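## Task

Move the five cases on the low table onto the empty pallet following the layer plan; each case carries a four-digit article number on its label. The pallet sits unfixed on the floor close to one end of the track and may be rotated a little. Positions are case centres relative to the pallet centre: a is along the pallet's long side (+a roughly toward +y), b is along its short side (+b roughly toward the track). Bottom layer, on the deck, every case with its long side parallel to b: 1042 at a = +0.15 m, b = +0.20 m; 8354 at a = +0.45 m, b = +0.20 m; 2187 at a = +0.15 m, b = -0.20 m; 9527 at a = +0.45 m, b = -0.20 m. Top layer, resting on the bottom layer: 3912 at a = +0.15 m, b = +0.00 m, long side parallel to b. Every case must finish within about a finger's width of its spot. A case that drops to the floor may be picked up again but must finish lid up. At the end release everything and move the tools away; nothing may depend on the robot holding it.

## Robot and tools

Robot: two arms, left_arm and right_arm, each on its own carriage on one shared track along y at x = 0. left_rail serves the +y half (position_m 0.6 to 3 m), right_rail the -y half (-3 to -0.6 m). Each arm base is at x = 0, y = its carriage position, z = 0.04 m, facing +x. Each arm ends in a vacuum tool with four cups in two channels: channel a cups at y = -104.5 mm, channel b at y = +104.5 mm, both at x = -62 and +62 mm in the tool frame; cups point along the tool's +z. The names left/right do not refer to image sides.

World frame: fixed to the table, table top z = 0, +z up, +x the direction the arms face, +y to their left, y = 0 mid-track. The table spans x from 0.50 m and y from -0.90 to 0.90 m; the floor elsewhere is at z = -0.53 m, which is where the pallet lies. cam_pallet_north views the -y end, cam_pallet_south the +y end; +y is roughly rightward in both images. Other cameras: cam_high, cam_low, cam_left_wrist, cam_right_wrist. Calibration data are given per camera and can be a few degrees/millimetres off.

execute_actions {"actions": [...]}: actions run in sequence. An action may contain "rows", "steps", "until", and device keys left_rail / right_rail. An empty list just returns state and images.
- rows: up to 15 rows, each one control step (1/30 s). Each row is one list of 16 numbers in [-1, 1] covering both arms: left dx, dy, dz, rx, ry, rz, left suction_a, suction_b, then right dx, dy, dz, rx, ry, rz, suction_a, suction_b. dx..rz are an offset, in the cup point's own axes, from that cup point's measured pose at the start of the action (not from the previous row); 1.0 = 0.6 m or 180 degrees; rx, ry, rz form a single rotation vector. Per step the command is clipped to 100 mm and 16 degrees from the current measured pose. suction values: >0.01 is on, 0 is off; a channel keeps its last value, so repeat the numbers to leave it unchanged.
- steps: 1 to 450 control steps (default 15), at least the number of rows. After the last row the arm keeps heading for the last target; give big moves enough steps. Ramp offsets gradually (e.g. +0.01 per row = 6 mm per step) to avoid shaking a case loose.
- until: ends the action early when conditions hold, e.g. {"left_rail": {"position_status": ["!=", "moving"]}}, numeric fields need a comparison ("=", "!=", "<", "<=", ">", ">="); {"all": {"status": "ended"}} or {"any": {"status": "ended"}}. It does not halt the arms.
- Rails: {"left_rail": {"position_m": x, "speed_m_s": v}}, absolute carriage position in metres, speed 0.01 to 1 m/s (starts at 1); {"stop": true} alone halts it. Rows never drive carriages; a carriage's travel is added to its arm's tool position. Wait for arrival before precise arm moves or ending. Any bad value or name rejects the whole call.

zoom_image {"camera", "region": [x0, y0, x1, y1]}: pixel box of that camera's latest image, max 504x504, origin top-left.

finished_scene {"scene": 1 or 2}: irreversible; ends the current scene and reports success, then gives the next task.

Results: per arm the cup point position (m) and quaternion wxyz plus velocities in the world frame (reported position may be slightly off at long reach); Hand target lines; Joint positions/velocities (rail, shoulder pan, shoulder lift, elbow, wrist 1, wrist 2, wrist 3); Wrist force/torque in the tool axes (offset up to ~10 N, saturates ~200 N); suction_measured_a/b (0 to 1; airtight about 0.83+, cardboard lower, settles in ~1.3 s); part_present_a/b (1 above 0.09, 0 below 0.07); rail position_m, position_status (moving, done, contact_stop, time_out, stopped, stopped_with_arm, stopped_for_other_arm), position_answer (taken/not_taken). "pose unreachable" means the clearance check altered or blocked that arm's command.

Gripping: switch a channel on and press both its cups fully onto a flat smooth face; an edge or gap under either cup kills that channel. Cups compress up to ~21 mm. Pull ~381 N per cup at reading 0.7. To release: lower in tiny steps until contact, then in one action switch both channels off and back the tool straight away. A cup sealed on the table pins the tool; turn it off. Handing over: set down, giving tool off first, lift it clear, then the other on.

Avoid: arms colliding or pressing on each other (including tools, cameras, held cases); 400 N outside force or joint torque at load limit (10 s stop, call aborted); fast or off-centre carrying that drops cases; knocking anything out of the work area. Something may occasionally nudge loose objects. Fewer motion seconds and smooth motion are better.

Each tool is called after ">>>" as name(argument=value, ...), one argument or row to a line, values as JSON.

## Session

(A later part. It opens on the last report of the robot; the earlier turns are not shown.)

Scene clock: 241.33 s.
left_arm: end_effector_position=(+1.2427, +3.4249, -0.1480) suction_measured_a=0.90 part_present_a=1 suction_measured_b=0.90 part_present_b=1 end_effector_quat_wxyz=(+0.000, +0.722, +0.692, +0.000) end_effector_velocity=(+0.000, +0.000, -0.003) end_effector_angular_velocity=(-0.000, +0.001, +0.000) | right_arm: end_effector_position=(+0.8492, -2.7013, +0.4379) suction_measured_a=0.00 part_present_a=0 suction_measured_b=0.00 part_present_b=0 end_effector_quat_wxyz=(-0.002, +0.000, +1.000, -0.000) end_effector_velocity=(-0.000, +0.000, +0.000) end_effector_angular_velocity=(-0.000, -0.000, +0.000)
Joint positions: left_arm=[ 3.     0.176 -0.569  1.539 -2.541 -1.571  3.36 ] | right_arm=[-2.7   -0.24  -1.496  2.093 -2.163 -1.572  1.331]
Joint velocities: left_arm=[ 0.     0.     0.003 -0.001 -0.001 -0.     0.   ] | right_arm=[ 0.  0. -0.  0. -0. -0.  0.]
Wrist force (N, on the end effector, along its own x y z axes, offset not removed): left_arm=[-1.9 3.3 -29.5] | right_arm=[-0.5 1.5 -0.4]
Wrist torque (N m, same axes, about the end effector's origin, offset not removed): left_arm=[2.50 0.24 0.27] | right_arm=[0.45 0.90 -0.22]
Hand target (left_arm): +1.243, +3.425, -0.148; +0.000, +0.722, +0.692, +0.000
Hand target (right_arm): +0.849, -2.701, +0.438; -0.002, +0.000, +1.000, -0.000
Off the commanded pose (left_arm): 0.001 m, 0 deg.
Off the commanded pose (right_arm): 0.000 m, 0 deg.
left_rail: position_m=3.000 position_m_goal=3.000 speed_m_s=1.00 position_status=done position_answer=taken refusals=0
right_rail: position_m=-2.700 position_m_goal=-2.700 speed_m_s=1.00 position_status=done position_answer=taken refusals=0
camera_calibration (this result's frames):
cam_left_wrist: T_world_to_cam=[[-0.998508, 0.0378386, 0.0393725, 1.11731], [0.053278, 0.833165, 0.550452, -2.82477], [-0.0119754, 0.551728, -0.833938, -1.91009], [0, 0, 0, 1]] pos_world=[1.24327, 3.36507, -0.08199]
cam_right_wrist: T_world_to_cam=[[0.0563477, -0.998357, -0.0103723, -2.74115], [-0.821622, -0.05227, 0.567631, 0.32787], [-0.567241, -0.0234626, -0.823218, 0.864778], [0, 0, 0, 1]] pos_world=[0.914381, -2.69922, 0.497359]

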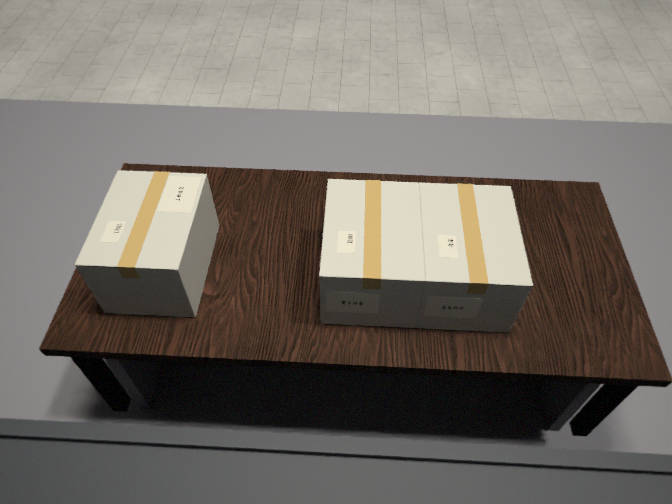

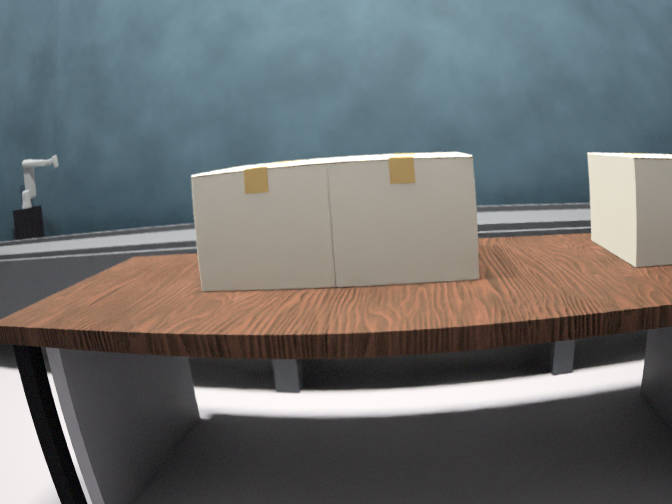

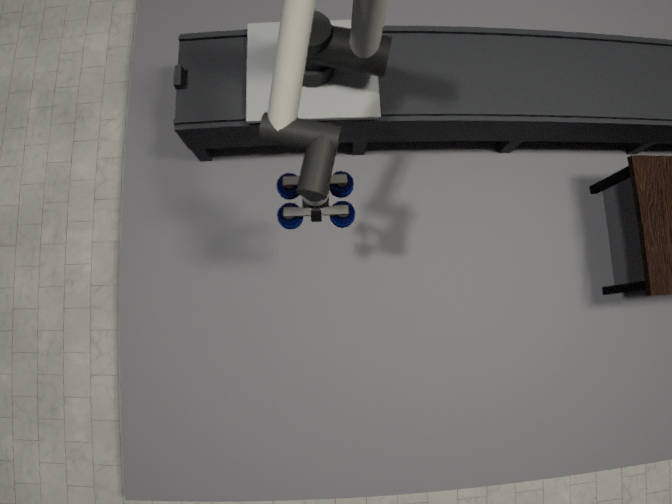

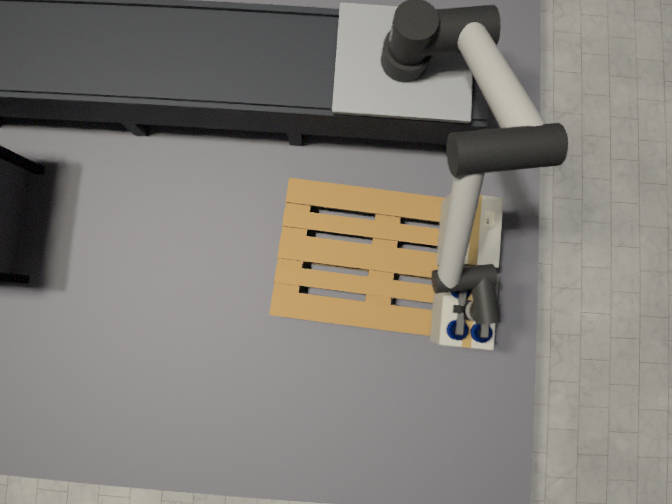

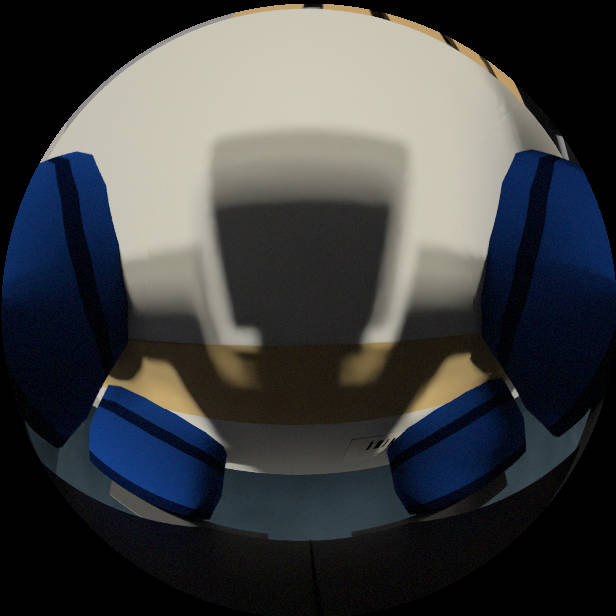

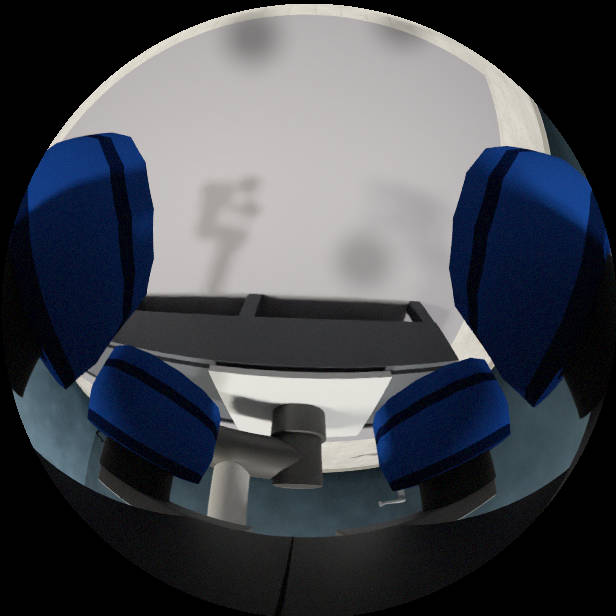

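>>> execute_actions(
  actions=[
    {"rows":[[-0.002,-0.012,0.003,0,0,0,1,1,0,0,0,0,0,0,0,0],[-0.004,-0.025,0.006,0,0,0,1,1,0,0,0,0,0,0,0,0],[-0.005,-0.04,0.01,0,0,0,1,1,0,0,0,0,0,0,0,0],[-0.005,-0.054,0.014,0,0,0,1,1,0,0,0,0,0,0,0,0]],"steps":15},
  ],
)

>>> zoom_image(
  camera="cam_pallet_south",
  region=[400, 230, 520, 370],
)

Scene clock: 249.90 s.
left_arm: end_effector_position=(+1.2106, +3.4233, -0.1563) suction_measured_a=0.90 part_present_a=1 suction_measured_b=0.90 part_present_b=1 end_effector_quat_wxyz=(+0.000, +0.722, +0.692, +0.000) end_effector_velocity=(-0.004, -0.000, -0.001) end_effector_angular_velocity=(+0.000, -0.001, -0.000) | right_arm: end_effector_position=(+0.8492, -2.7013, +0.4379) suction_measured_a=0.00 part_present_a=0 suction_measured_b=0.00 part_present_b=0 end_effector_quat_wxyz=(-0.002, +0.000, +1.000, -0.000) end_effector_velocity=(-0.000, +0.000, +0.000) end_effector_angular_velocity=(-0.000, -0.000, +0.000)
Joint positions: left_arm=[ 3.     0.179 -0.581  1.592 -2.583 -1.571  3.363] | right_arm=[-2.7   -0.24  -1.496  2.093 -2.163 -1.572  1.331]
Joint velocities: left_arm=[ 0.     0.    -0.002  0.008 -0.007  0.     0.001] | right_arm=[ 0.  0. -0.  0. -0. -0. -0.]
Wrist force (N, on the end effector, along its own x y z axes, offset not removed): left_arm=[-2.4 4.4 -24.8] | right_arm=[-3.1 0.4 3.4]
Wrist torque (N m, same axes, about the end effector's origin, offset not removed): left_arm=[2.72 0.32 0.13] | right_arm=[0.29 1.14 -0.26]
Hand target (left_arm): +1.210, +3.423, -0.156; +0.000, +0.722, +0.692, +0.000
Hand target (right_arm): +0.849, -2.701, +0.438; -0.002, +0.000, +1.000, -0.000
Off the commanded pose (left_arm): 0.000 m, 0 deg.
Off the commanded pose (right_arm): 0.000 m, 0 deg.
left_rail: position_m=3.000 position_m_goal=3.000 speed_m_s=1.00 position_status=done position_answer=taken refusals=0
right_rail: position_m=-2.700 position_m_goal=-2.700 speed_m_s=1.00 position_status=done position_answer=taken refusals=0
camera_calibration (this result's frames):
cam_left_wrist: T_world_to_cam=[[-0.998507, 0.037833, 0.0393985, 1.08571], [0.0532875, 0.83317, 0.550443, -2.81717], [-0.0120008, 0.551721, -0.833942, -1.91651], [0, 0, 0, 1]] pos_world=[1.21121, 3.36349, -0.0903371]
cam_right_wrist: T_world_to_cam=[[0.0563477, -0.998357, -0.0103724, -2.74115], [-0.821622, -0.0522701, 0.567631, 0.32787], [-0.567241, -0.0234626, -0.823218, 0.864779], [0, 0, 0, 1]] pos_world=[0.914381, -2.69922, 0.49736]

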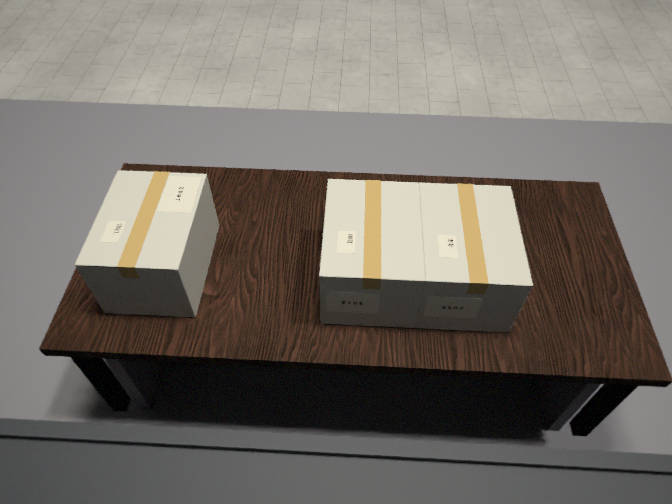

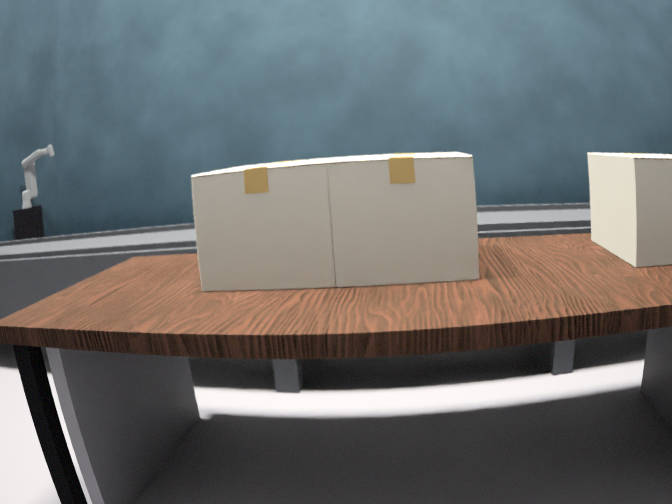

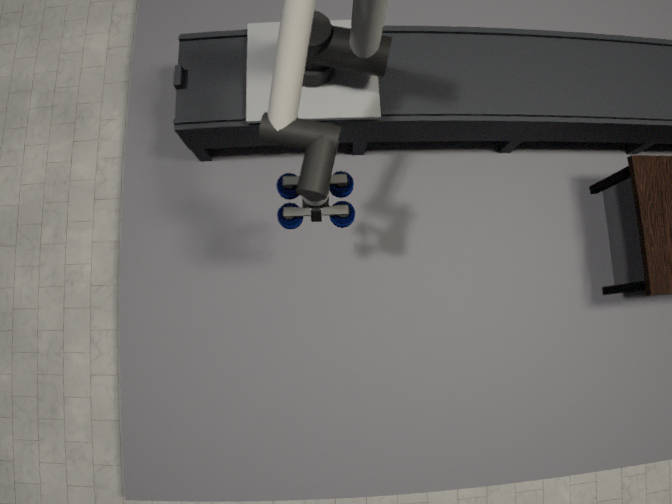

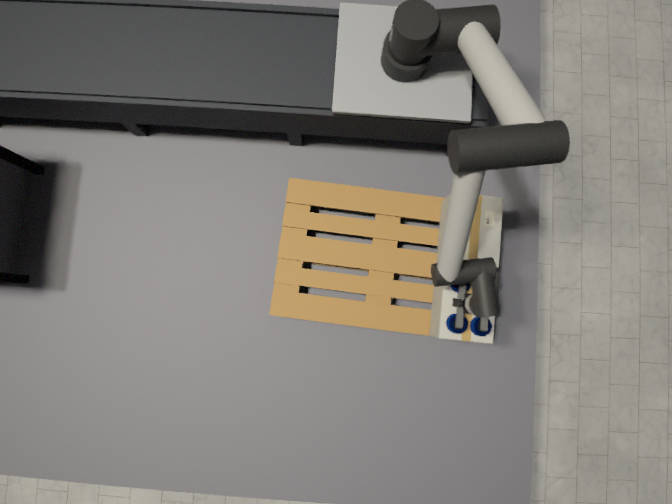

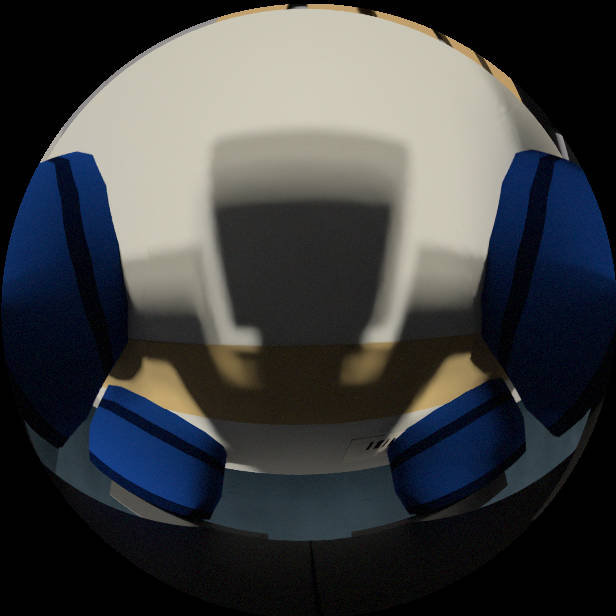

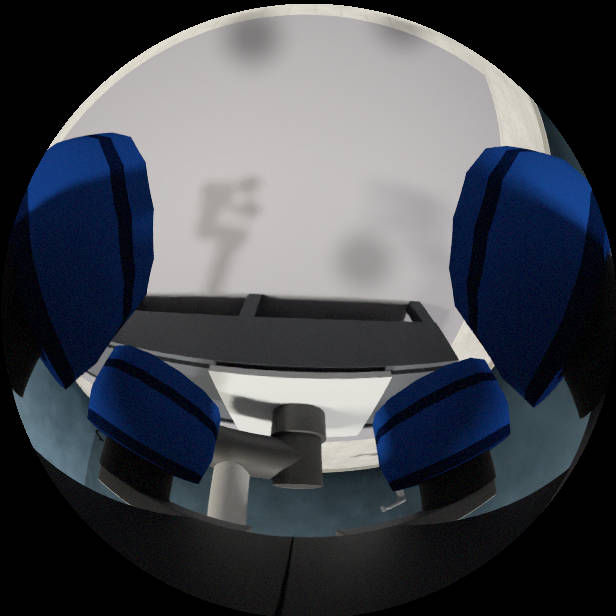

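Region (400, 230, 520, 370) of cam_pallet_south's 672x504 image, scaled by 3.600, with more detail than that image has; it fills the left 432 columns of this view, and the rest is white.

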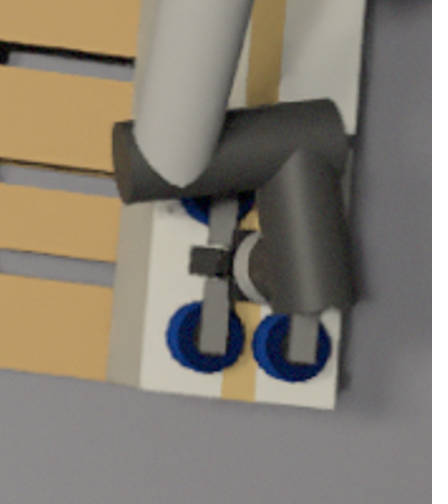

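>>> execute_actions(
  actions=[
    {"rows":[[0,-0.003,0.003,0,0,0,1,1,0,0,0,0,0,0,0,0],[0,-0.005,0.006,0,0,0,1,1,0,0,0,0,0,0,0,0],[0,-0.005,0.009,0,0,0,1,1,0,0,0,0,0,0,0,0]],"steps":10},
  ],
)

Scene clock: 254.07 s.
left_arm: end_effector_position=(+1.2078, +3.4235, -0.1613) suction_measured_a=0.90 part_present_a=1 suction_measured_b=0.90 part_present_b=1 end_effector_quat_wxyz=(+0.000, +0.722, +0.692, +0.000) end_effector_velocity=(-0.001, +0.000, -0.004) end_effector_angular_velocity=(+0.000, -0.000, -0.000) | right_arm: end_effector_position=(+0.8492, -2.7013, +0.4379) suction_measured_a=0.00 part_present_a=0 suction_measured_b=0.00 part_present_b=0 end_effector_quat_wxyz=(-0.002, +0.000, +1.000, -0.000) end_effector_velocity=(-0.000, +0.000, +0.000) end_effector_angular_velocity=(-0.000, -0.000, +0.000)
Joint positions: left_arm=[ 3.     0.18  -0.578  1.596 -2.59  -1.571  3.364] | right_arm=[-2.7   -0.24  -1.496  2.093 -2.163 -1.572  1.331]
Joint velocities: left_arm=[ 0.     0.     0.003  0.001 -0.005 -0.     0.   ] | right_arm=[ 0.  0. -0.  0. -0. -0. -0.]
Wrist force (N, on the end effector, along its own x y z axes, offset not removed): left_arm=[-1.5 3.7 -19.2] | right_arm=[-6.5 1.0 -5.8]
Wrist torque (N m, same axes, about the end effector's origin, offset not removed): left_arm=[2.31 0.03 0.20] | right_arm=[0.42 1.25 -0.17]
Hand target (left_arm): +1.208, +3.423, -0.162; +0.000, +0.722, +0.692, +0.000
Hand target (right_arm): +0.849, -2.701, +0.438; -0.002, +0.000, +1.000, -0.000
Off the commanded pose (left_arm): 0.000 m, 0 deg.
Off the commanded pose (right_arm): 0.000 m, 0 deg.
left_rail: position_m=3.000 position_m_goal=3.000 speed_m_s=1.00 position_status=done position_answer=taken refusals=0
right_rail: position_m=-2.700 position_m_goal=-2.700 speed_m_s=1.00 position_status=done position_answer=taken refusals=0
camera_calibration (this result's frames):
cam_left_wrist: T_world_to_cam=[[-0.998511, 0.0378306, 0.0393137, 1.08306], [0.0532389, 0.833163, 0.550459, -2.81432], [-0.0119305, 0.551732, -0.833936, -1.92086], [0, 0, 0, 1]] pos_world=[1.20837, 3.36362, -0.0952888]
cam_right_wrist: T_world_to_cam=[[0.0563476, -0.998357, -0.0103723, -2.74115], [-0.821622, -0.05227, 0.567631, 0.32787], [-0.567241, -0.0234625, -0.823218, 0.864779], [0, 0, 0, 1]] pos_world=[0.914381, -2.69922, 0.49736]

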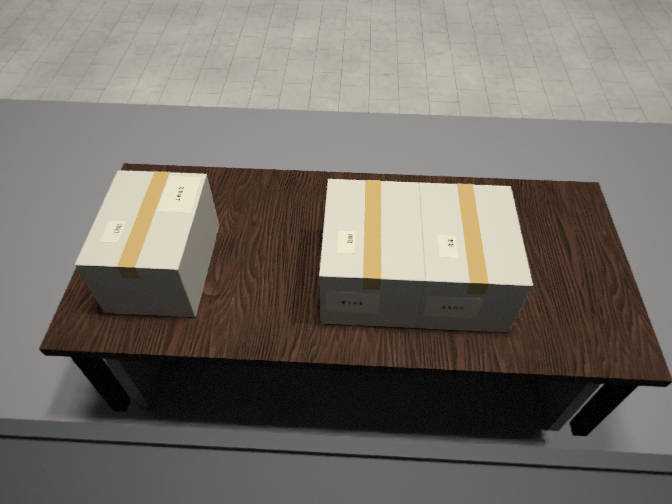

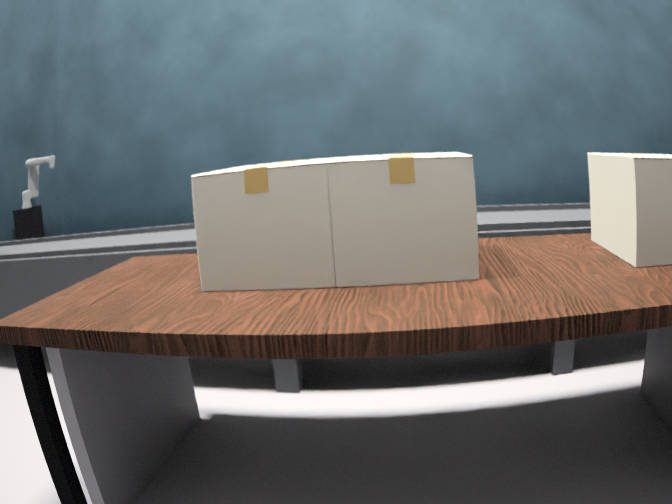

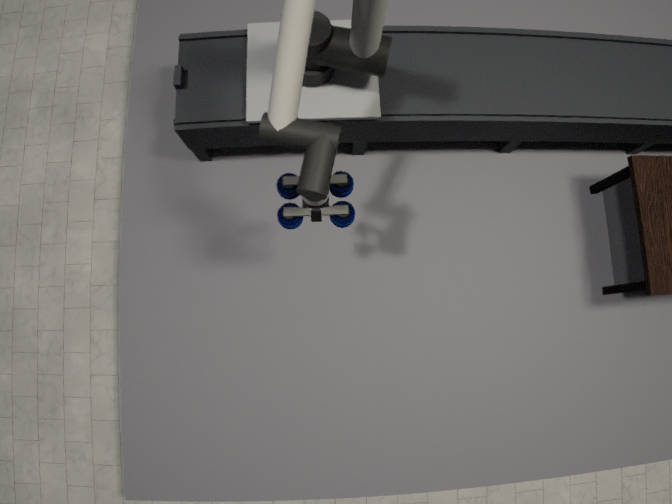

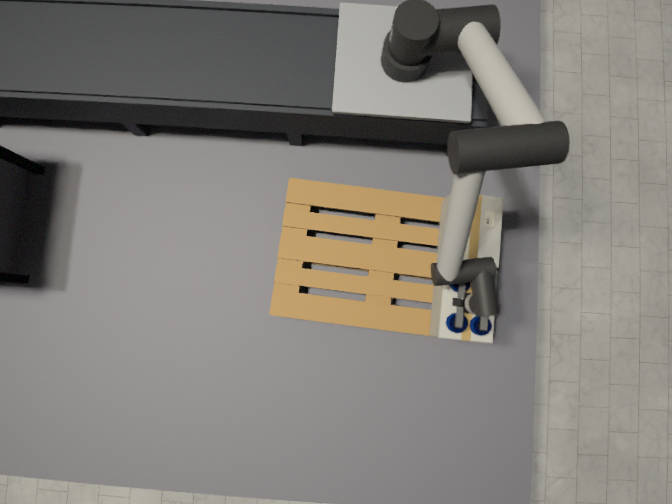

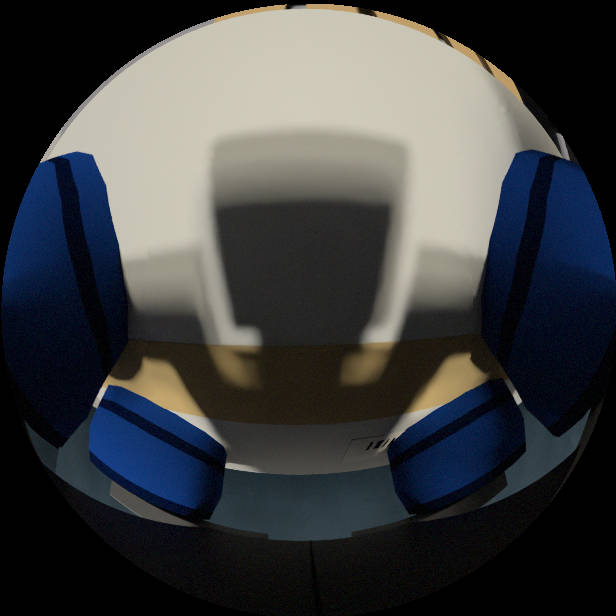

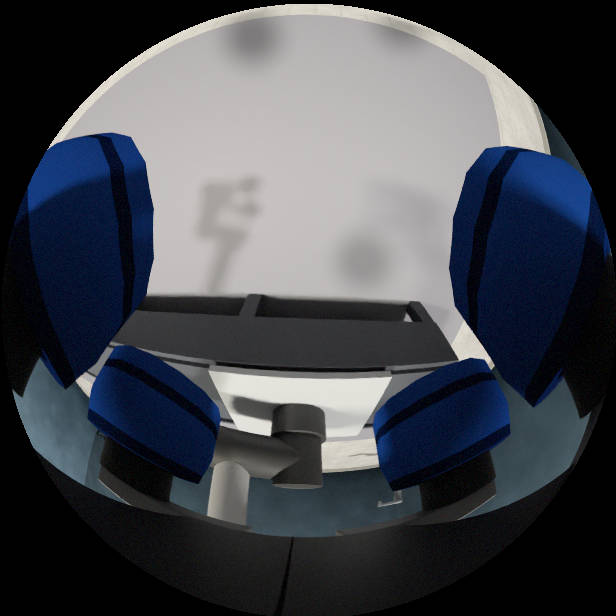

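>>> execute_actions(
  actions=[
    {"rows":[[0,0,0.003,0,0,0,1,1,0,0,0,0,0,0,0,0]],"steps":6},
    {"rows":[[0,0,-0.002,0,0,0,0,0,0,0,0,0,0,0,0,0],[0,0,-0.005,0,0,0,0,0,0,0,0,0,0,0,0,0],[0,0,-0.008,0,0,0,0,0,0,0,0,0,0,0,0,0],[0,0,-0.011,0,0,0,0,0,0,0,0,0,0,0,0,0],[0,0,-0.014,0,0,0,0,0,0,0,0,0,0,0,0,0],[0,0,-0.017,0,0,0,0,0,0,0,0,0,0,0,0,0],[0,0,-0.02,0,0,0,0,0,0,0,0,0,0,0,0,0],[0,0,-0.024,0,0,0,0,0,0,0,0,0,0,0,0,0],[0,0,-0.028,0,0,0,0,0,0,0,0,0,0,0,0,0],[0,0,-0.034,0,0,0,0,0,0,0,0,0,0,0,0,0],[0,0,-0.04,0,0,0,0,0,0,0,0,0,0,0,0,0],[0,0,-0.05,0,0,0,0,0,0,0,0,0,0,0,0,0],[0,0,-0.07,0,0,0,0,0,0,0,0,0,0,0,0,0],[0,0,-0.1,0,0,0,0,0,0,0,0,0,0,0,0,0]],"steps":19},
    {"rows":[[-0.65,-0.68,-0.93,0,0,-0.0135,0,0,0,0,0,0,0,0,0,0]],"steps":110,"left_rail":{"position_m":0.6},"until":{"left_rail":{"position_status":["!=","moving"]}}},
  ],
)

Scene clock: 269.33 s.
left_arm: end_effector_position=(+0.7830, +0.6509, +0.4479) suction_measured_a=0.01 part_present_a=0 suction_measured_b=0.01 part_present_b=0 end_effector_quat_wxyz=(-0.000, +0.707, +0.707, +0.000) end_effector_velocity=(-0.000, +0.000, +0.000) end_effector_angular_velocity=(+0.000, -0.000, -0.000) | right_arm: end_effector_position=(+0.8492, -2.7013, +0.4379) suction_measured_a=0.00 part_present_a=0 suction_measured_b=0.00 part_present_b=0 end_effector_quat_wxyz=(-0.002, +0.000, +1.000, -0.000) end_effector_velocity=(+0.000, -0.000, -0.000) end_effector_angular_velocity=(+0.000, +0.000, -0.000)
Joint positions: left_arm=[ 0.6   -0.194 -1.581  2.165 -2.155 -1.57   2.947] | right_arm=[-2.7   -0.24  -1.496  2.093 -2.163 -1.572  1.331]
Joint velocities: left_arm=[ 0. -0. -0. -0.  0.  0. -0.] | right_arm=[ 0. -0.  0. -0.  0. -0.  0.]
Wrist force (N, on the end effector, along its own x y z axes, offset not removed): left_arm=[-8.0 6.5 1.5] | right_arm=[3.4 1.0 -4.8]
Wrist torque (N m, same axes, about the end effector's origin, offset not removed): left_arm=[1.02 0.84 0.16] | right_arm=[0.27 0.16 0.02]
Hand target (left_arm): +0.783, +0.651, +0.448; -0.000, +0.707, +0.707, +0.000
Hand target (right_arm): +0.849, -2.701, +0.438; -0.002, +0.000, +1.000, -0.000
Off the commanded pose (left_arm): 0.001 m, 0 deg.
Off the commanded pose (right_arm): 0.000 m, 0 deg.
left_rail: position_m=0.600 position_m_goal=0.600 speed_m_s=1.00 position_status=done position_answer=taken refusals=0
right_rail: position_m=-2.700 position_m_goal=-2.700 speed_m_s=1.00 position_status=done position_answer=taken refusals=0
camera_calibration (this result's frames):
cam_left_wrist: T_world_to_cam=[[-0.999194, -0.00456694, 0.0398859, 0.767721], [0.0181792, 0.834343, 0.550946, -0.790595], [-0.0357947, 0.551227, -0.833587, 0.130619], [0, 0, 0, 1]] pos_world=[0.78615, 0.591133, 0.513836]
cam_right_wrist: T_world_to_cam=[[0.0563478, -0.998357, -0.0103723, -2.74115], [-0.821622, -0.05227, 0.567631, 0.32787], [-0.567241, -0.0234627, -0.823217, 0.864778], [0, 0, 0, 1]] pos_world=[0.914381, -2.69922, 0.497359]

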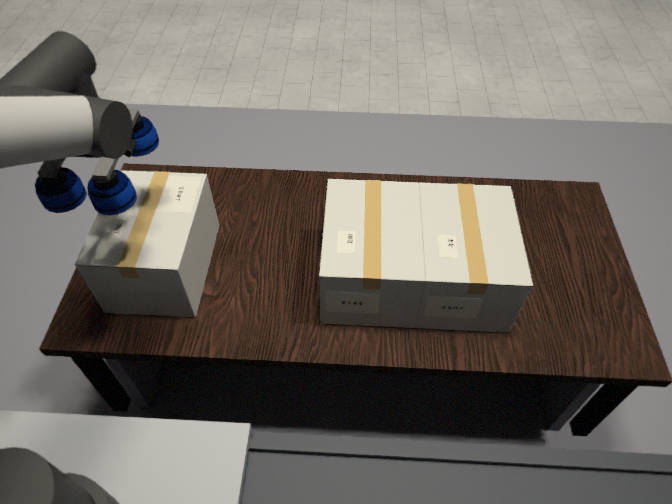

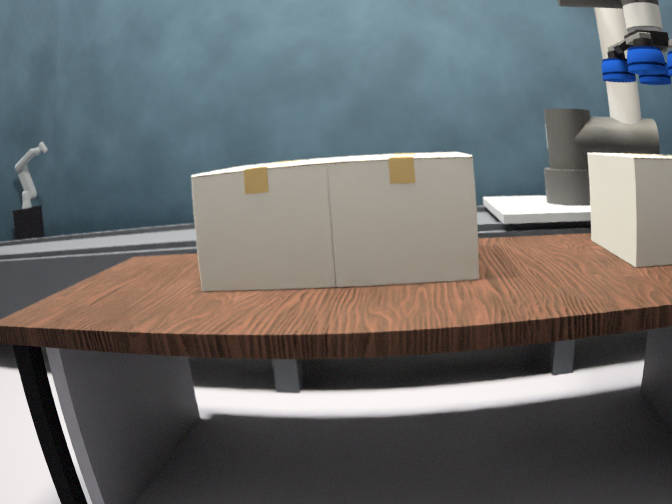

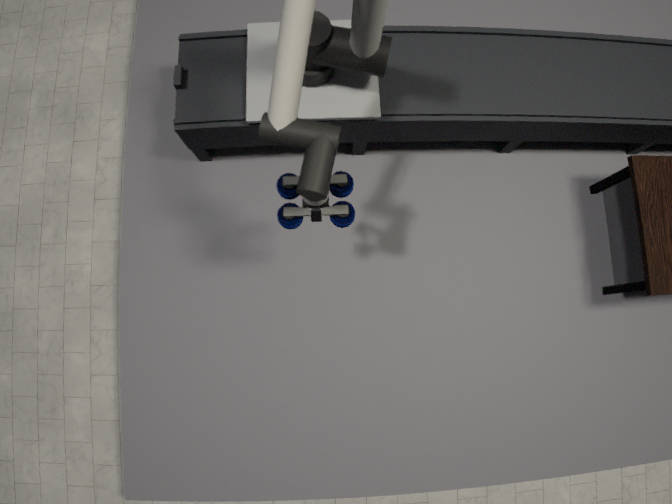

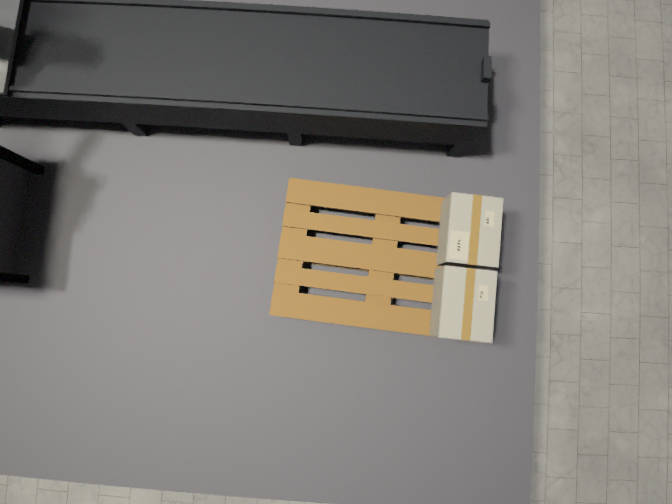

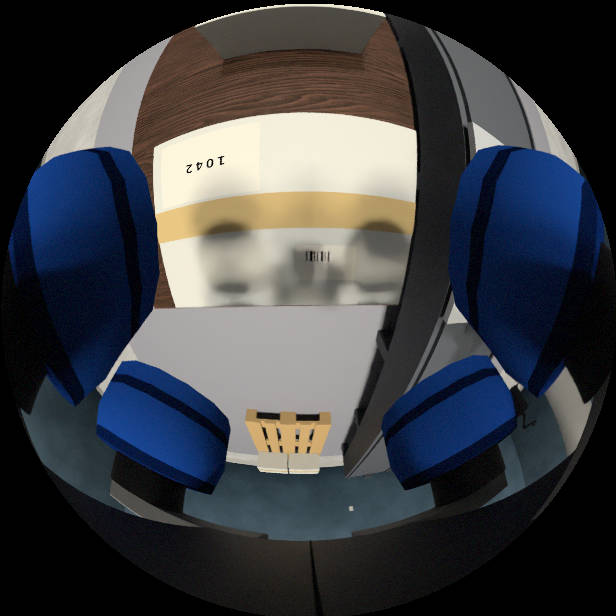

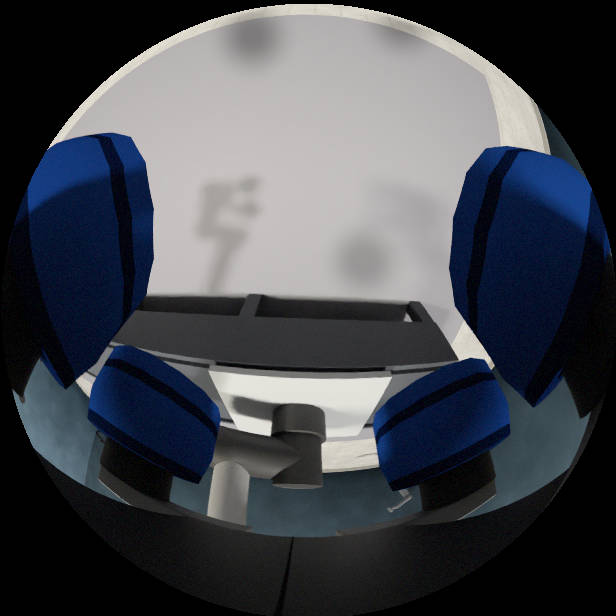

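>>> execute_actions(
  actions=[
    {"rows":[[-0.03,0.03,0.1,0,0,0,0,0,0,0,0,0,0,0,0,0],[-0.055,0.053,0.2,0,0,0,0,0,0,0,0,0,0,0,0,0],[-0.055,0.053,0.305,0,0,0,0,0,0,0,0,0,0,0,0,0]],"steps":24},
    {"rows":[[0,0,0.01,0,0,0,1,1,0,0,0,0,0,0,0,0],[0,0,0.02,0,0,0,1,1,0,0,0,0,0,0,0,0],[0,0,0.03,0,0,0,1,1,0,0,0,0,0,0,0,0],[0,0,0.04,0,0,0,1,1,0,0,0,0,0,0,0,0],[0,0,0.048,0,0,0,1,1,0,0,0,0,0,0,0,0]],"steps":22},
  ],
)

>>> zoom_image(
  camera="cam_pallet_south",
  region=[390, 180, 520, 360],
)

Scene clock: 282.77 s.
left_arm: end_effector_position=(+0.8148, +0.6182, +0.2365) suction_measured_a=0.88 part_present_a=1 suction_measured_b=0.88 part_present_b=1 end_effector_quat_wxyz=(-0.000, +0.707, +0.707, +0.000) end_effector_velocity=(-0.000, +0.000, -0.001) end_effector_angular_velocity=(+0.000, +0.000, +0.000) | right_arm: end_effector_position=(+0.8492, -2.7013, +0.4379) suction_measured_a=0.00 part_present_a=0 suction_measured_b=0.00 part_present_b=0 end_effector_quat_wxyz=(-0.002, +0.000, +1.000, -0.000) end_effector_velocity=(+0.000, -0.000, -0.000) end_effector_angular_velocity=(+0.000, +0.000, -0.000)
Joint positions: left_arm=[ 0.6   -0.227 -1.334  2.277 -2.513 -1.57   2.914] | right_arm=[-2.7   -0.24  -1.496  2.093 -2.163 -1.572  1.331]
Joint velocities: left_arm=[ 0.     0.     0.001  0.    -0.001  0.    -0.   ] | right_arm=[ 0. -0.  0. -0.  0.  0.  0.]
Wrist force (N, on the end effector, along its own x y z axes, offset not removed): left_arm=[1.7 10.0 -24.1] | right_arm=[-4.9 0.3 0.9]
Wrist torque (N m, same axes, about the end effector's origin, offset not removed): left_arm=[3.70 0.64 0.07] | right_arm=[0.23 1.20 -0.12]
Hand target (left_arm): +0.815, +0.618, +0.236; -0.000, +0.707, +0.707, +0.000
Hand target (right_arm): +0.849, -2.701, +0.438; -0.002, +0.000, +1.000, -0.000
Off the commanded pose (left_arm): 0.000 m, 0 deg.
Off the commanded pose (right_arm): 0.000 m, 0 deg.
left_rail: position_m=0.600 position_m_goal=0.600 speed_m_s=1.00 position_status=done position_answer=taken refusals=0
right_rail: position_m=-2.700 position_m_goal=-2.700 speed_m_s=1.00 position_status=done position_answer=taken refusals=0
camera_calibration (this result's frames):
cam_left_wrist: T_world_to_cam=[[-0.999197, -0.00457162, 0.0398099, 0.807781], [0.0181383, 0.834268, 0.551061, -0.647377], [-0.0357313, 0.551341, -0.833515, -0.0265354], [0, 0, 0, 1]] pos_world=[0.817927, 0.558409, 0.302469]
cam_right_wrist: T_world_to_cam=[[0.0563477, -0.998357, -0.0103724, -2.74115], [-0.821622, -0.0522701, 0.567631, 0.32787], [-0.567241, -0.0234625, -0.823218, 0.864779], [0, 0, 0, 1]] pos_world=[0.914381, -2.69922, 0.497359]

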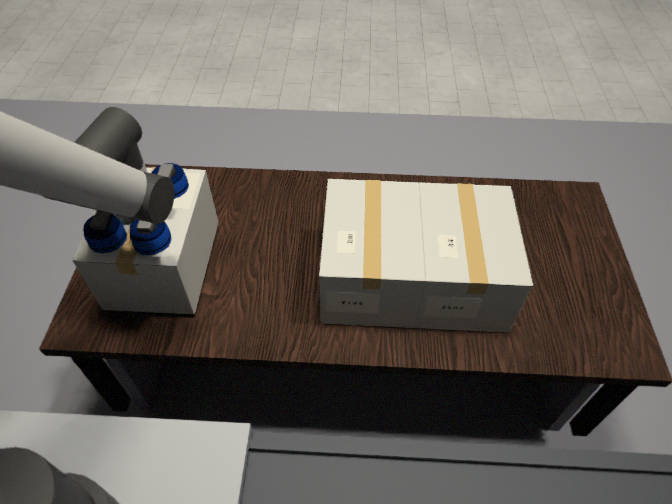

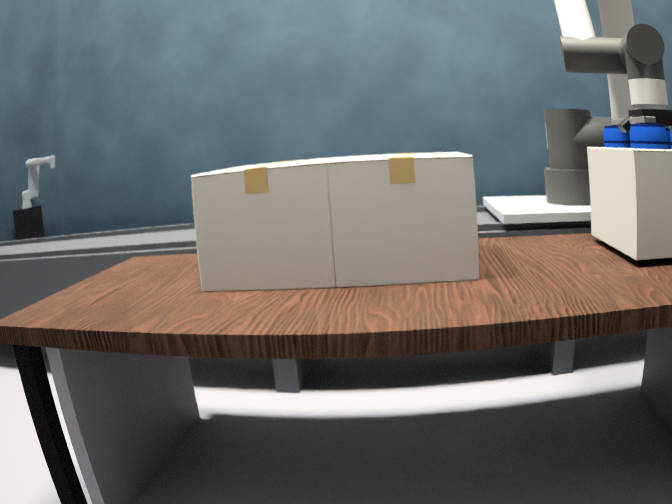

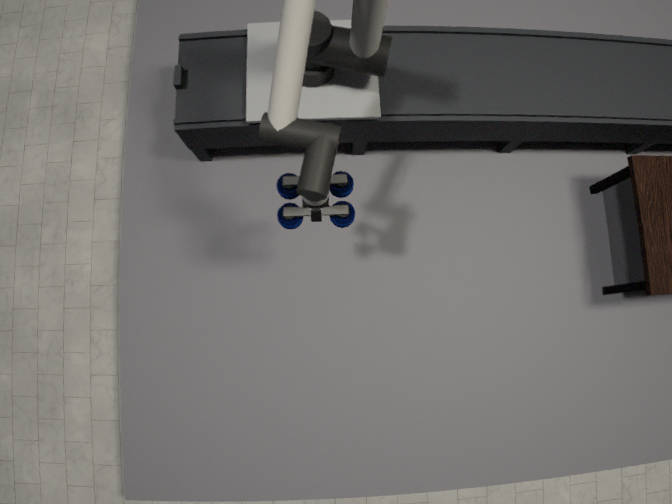

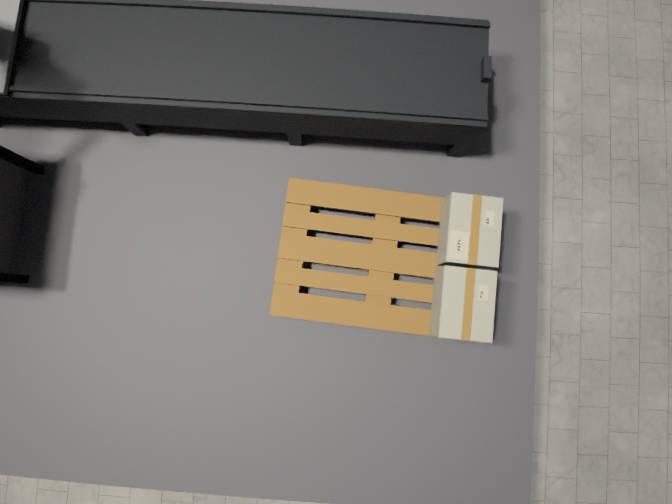

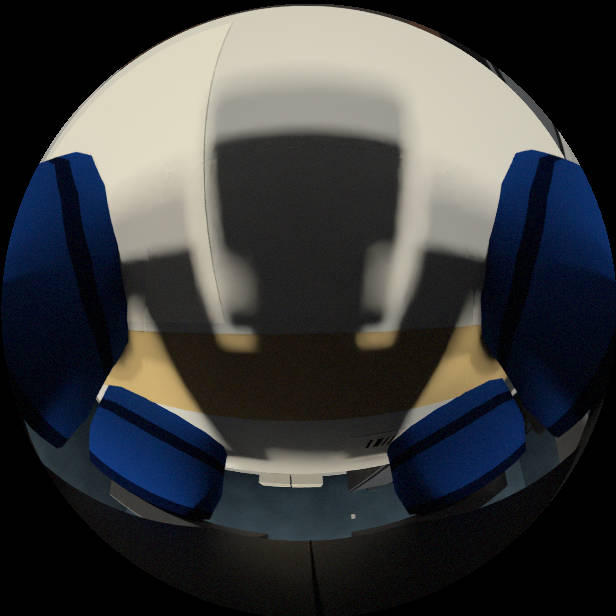

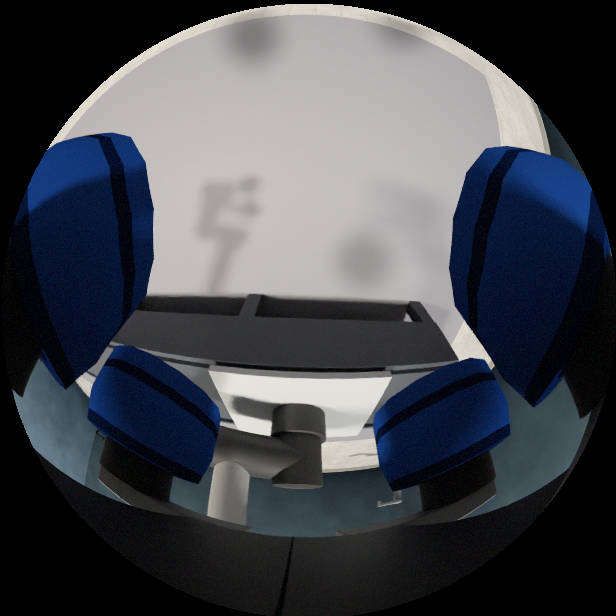

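Region (390, 180, 520, 360) of cam_pallet_south's 672x504 image, scaled by 2.800, with more detail than that image has.

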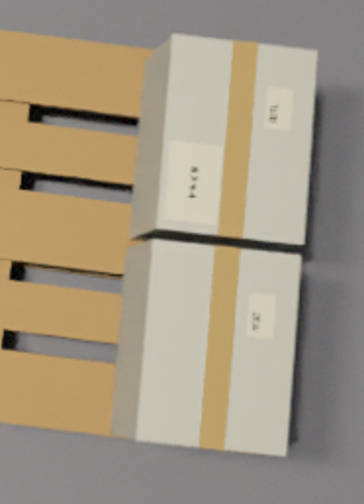

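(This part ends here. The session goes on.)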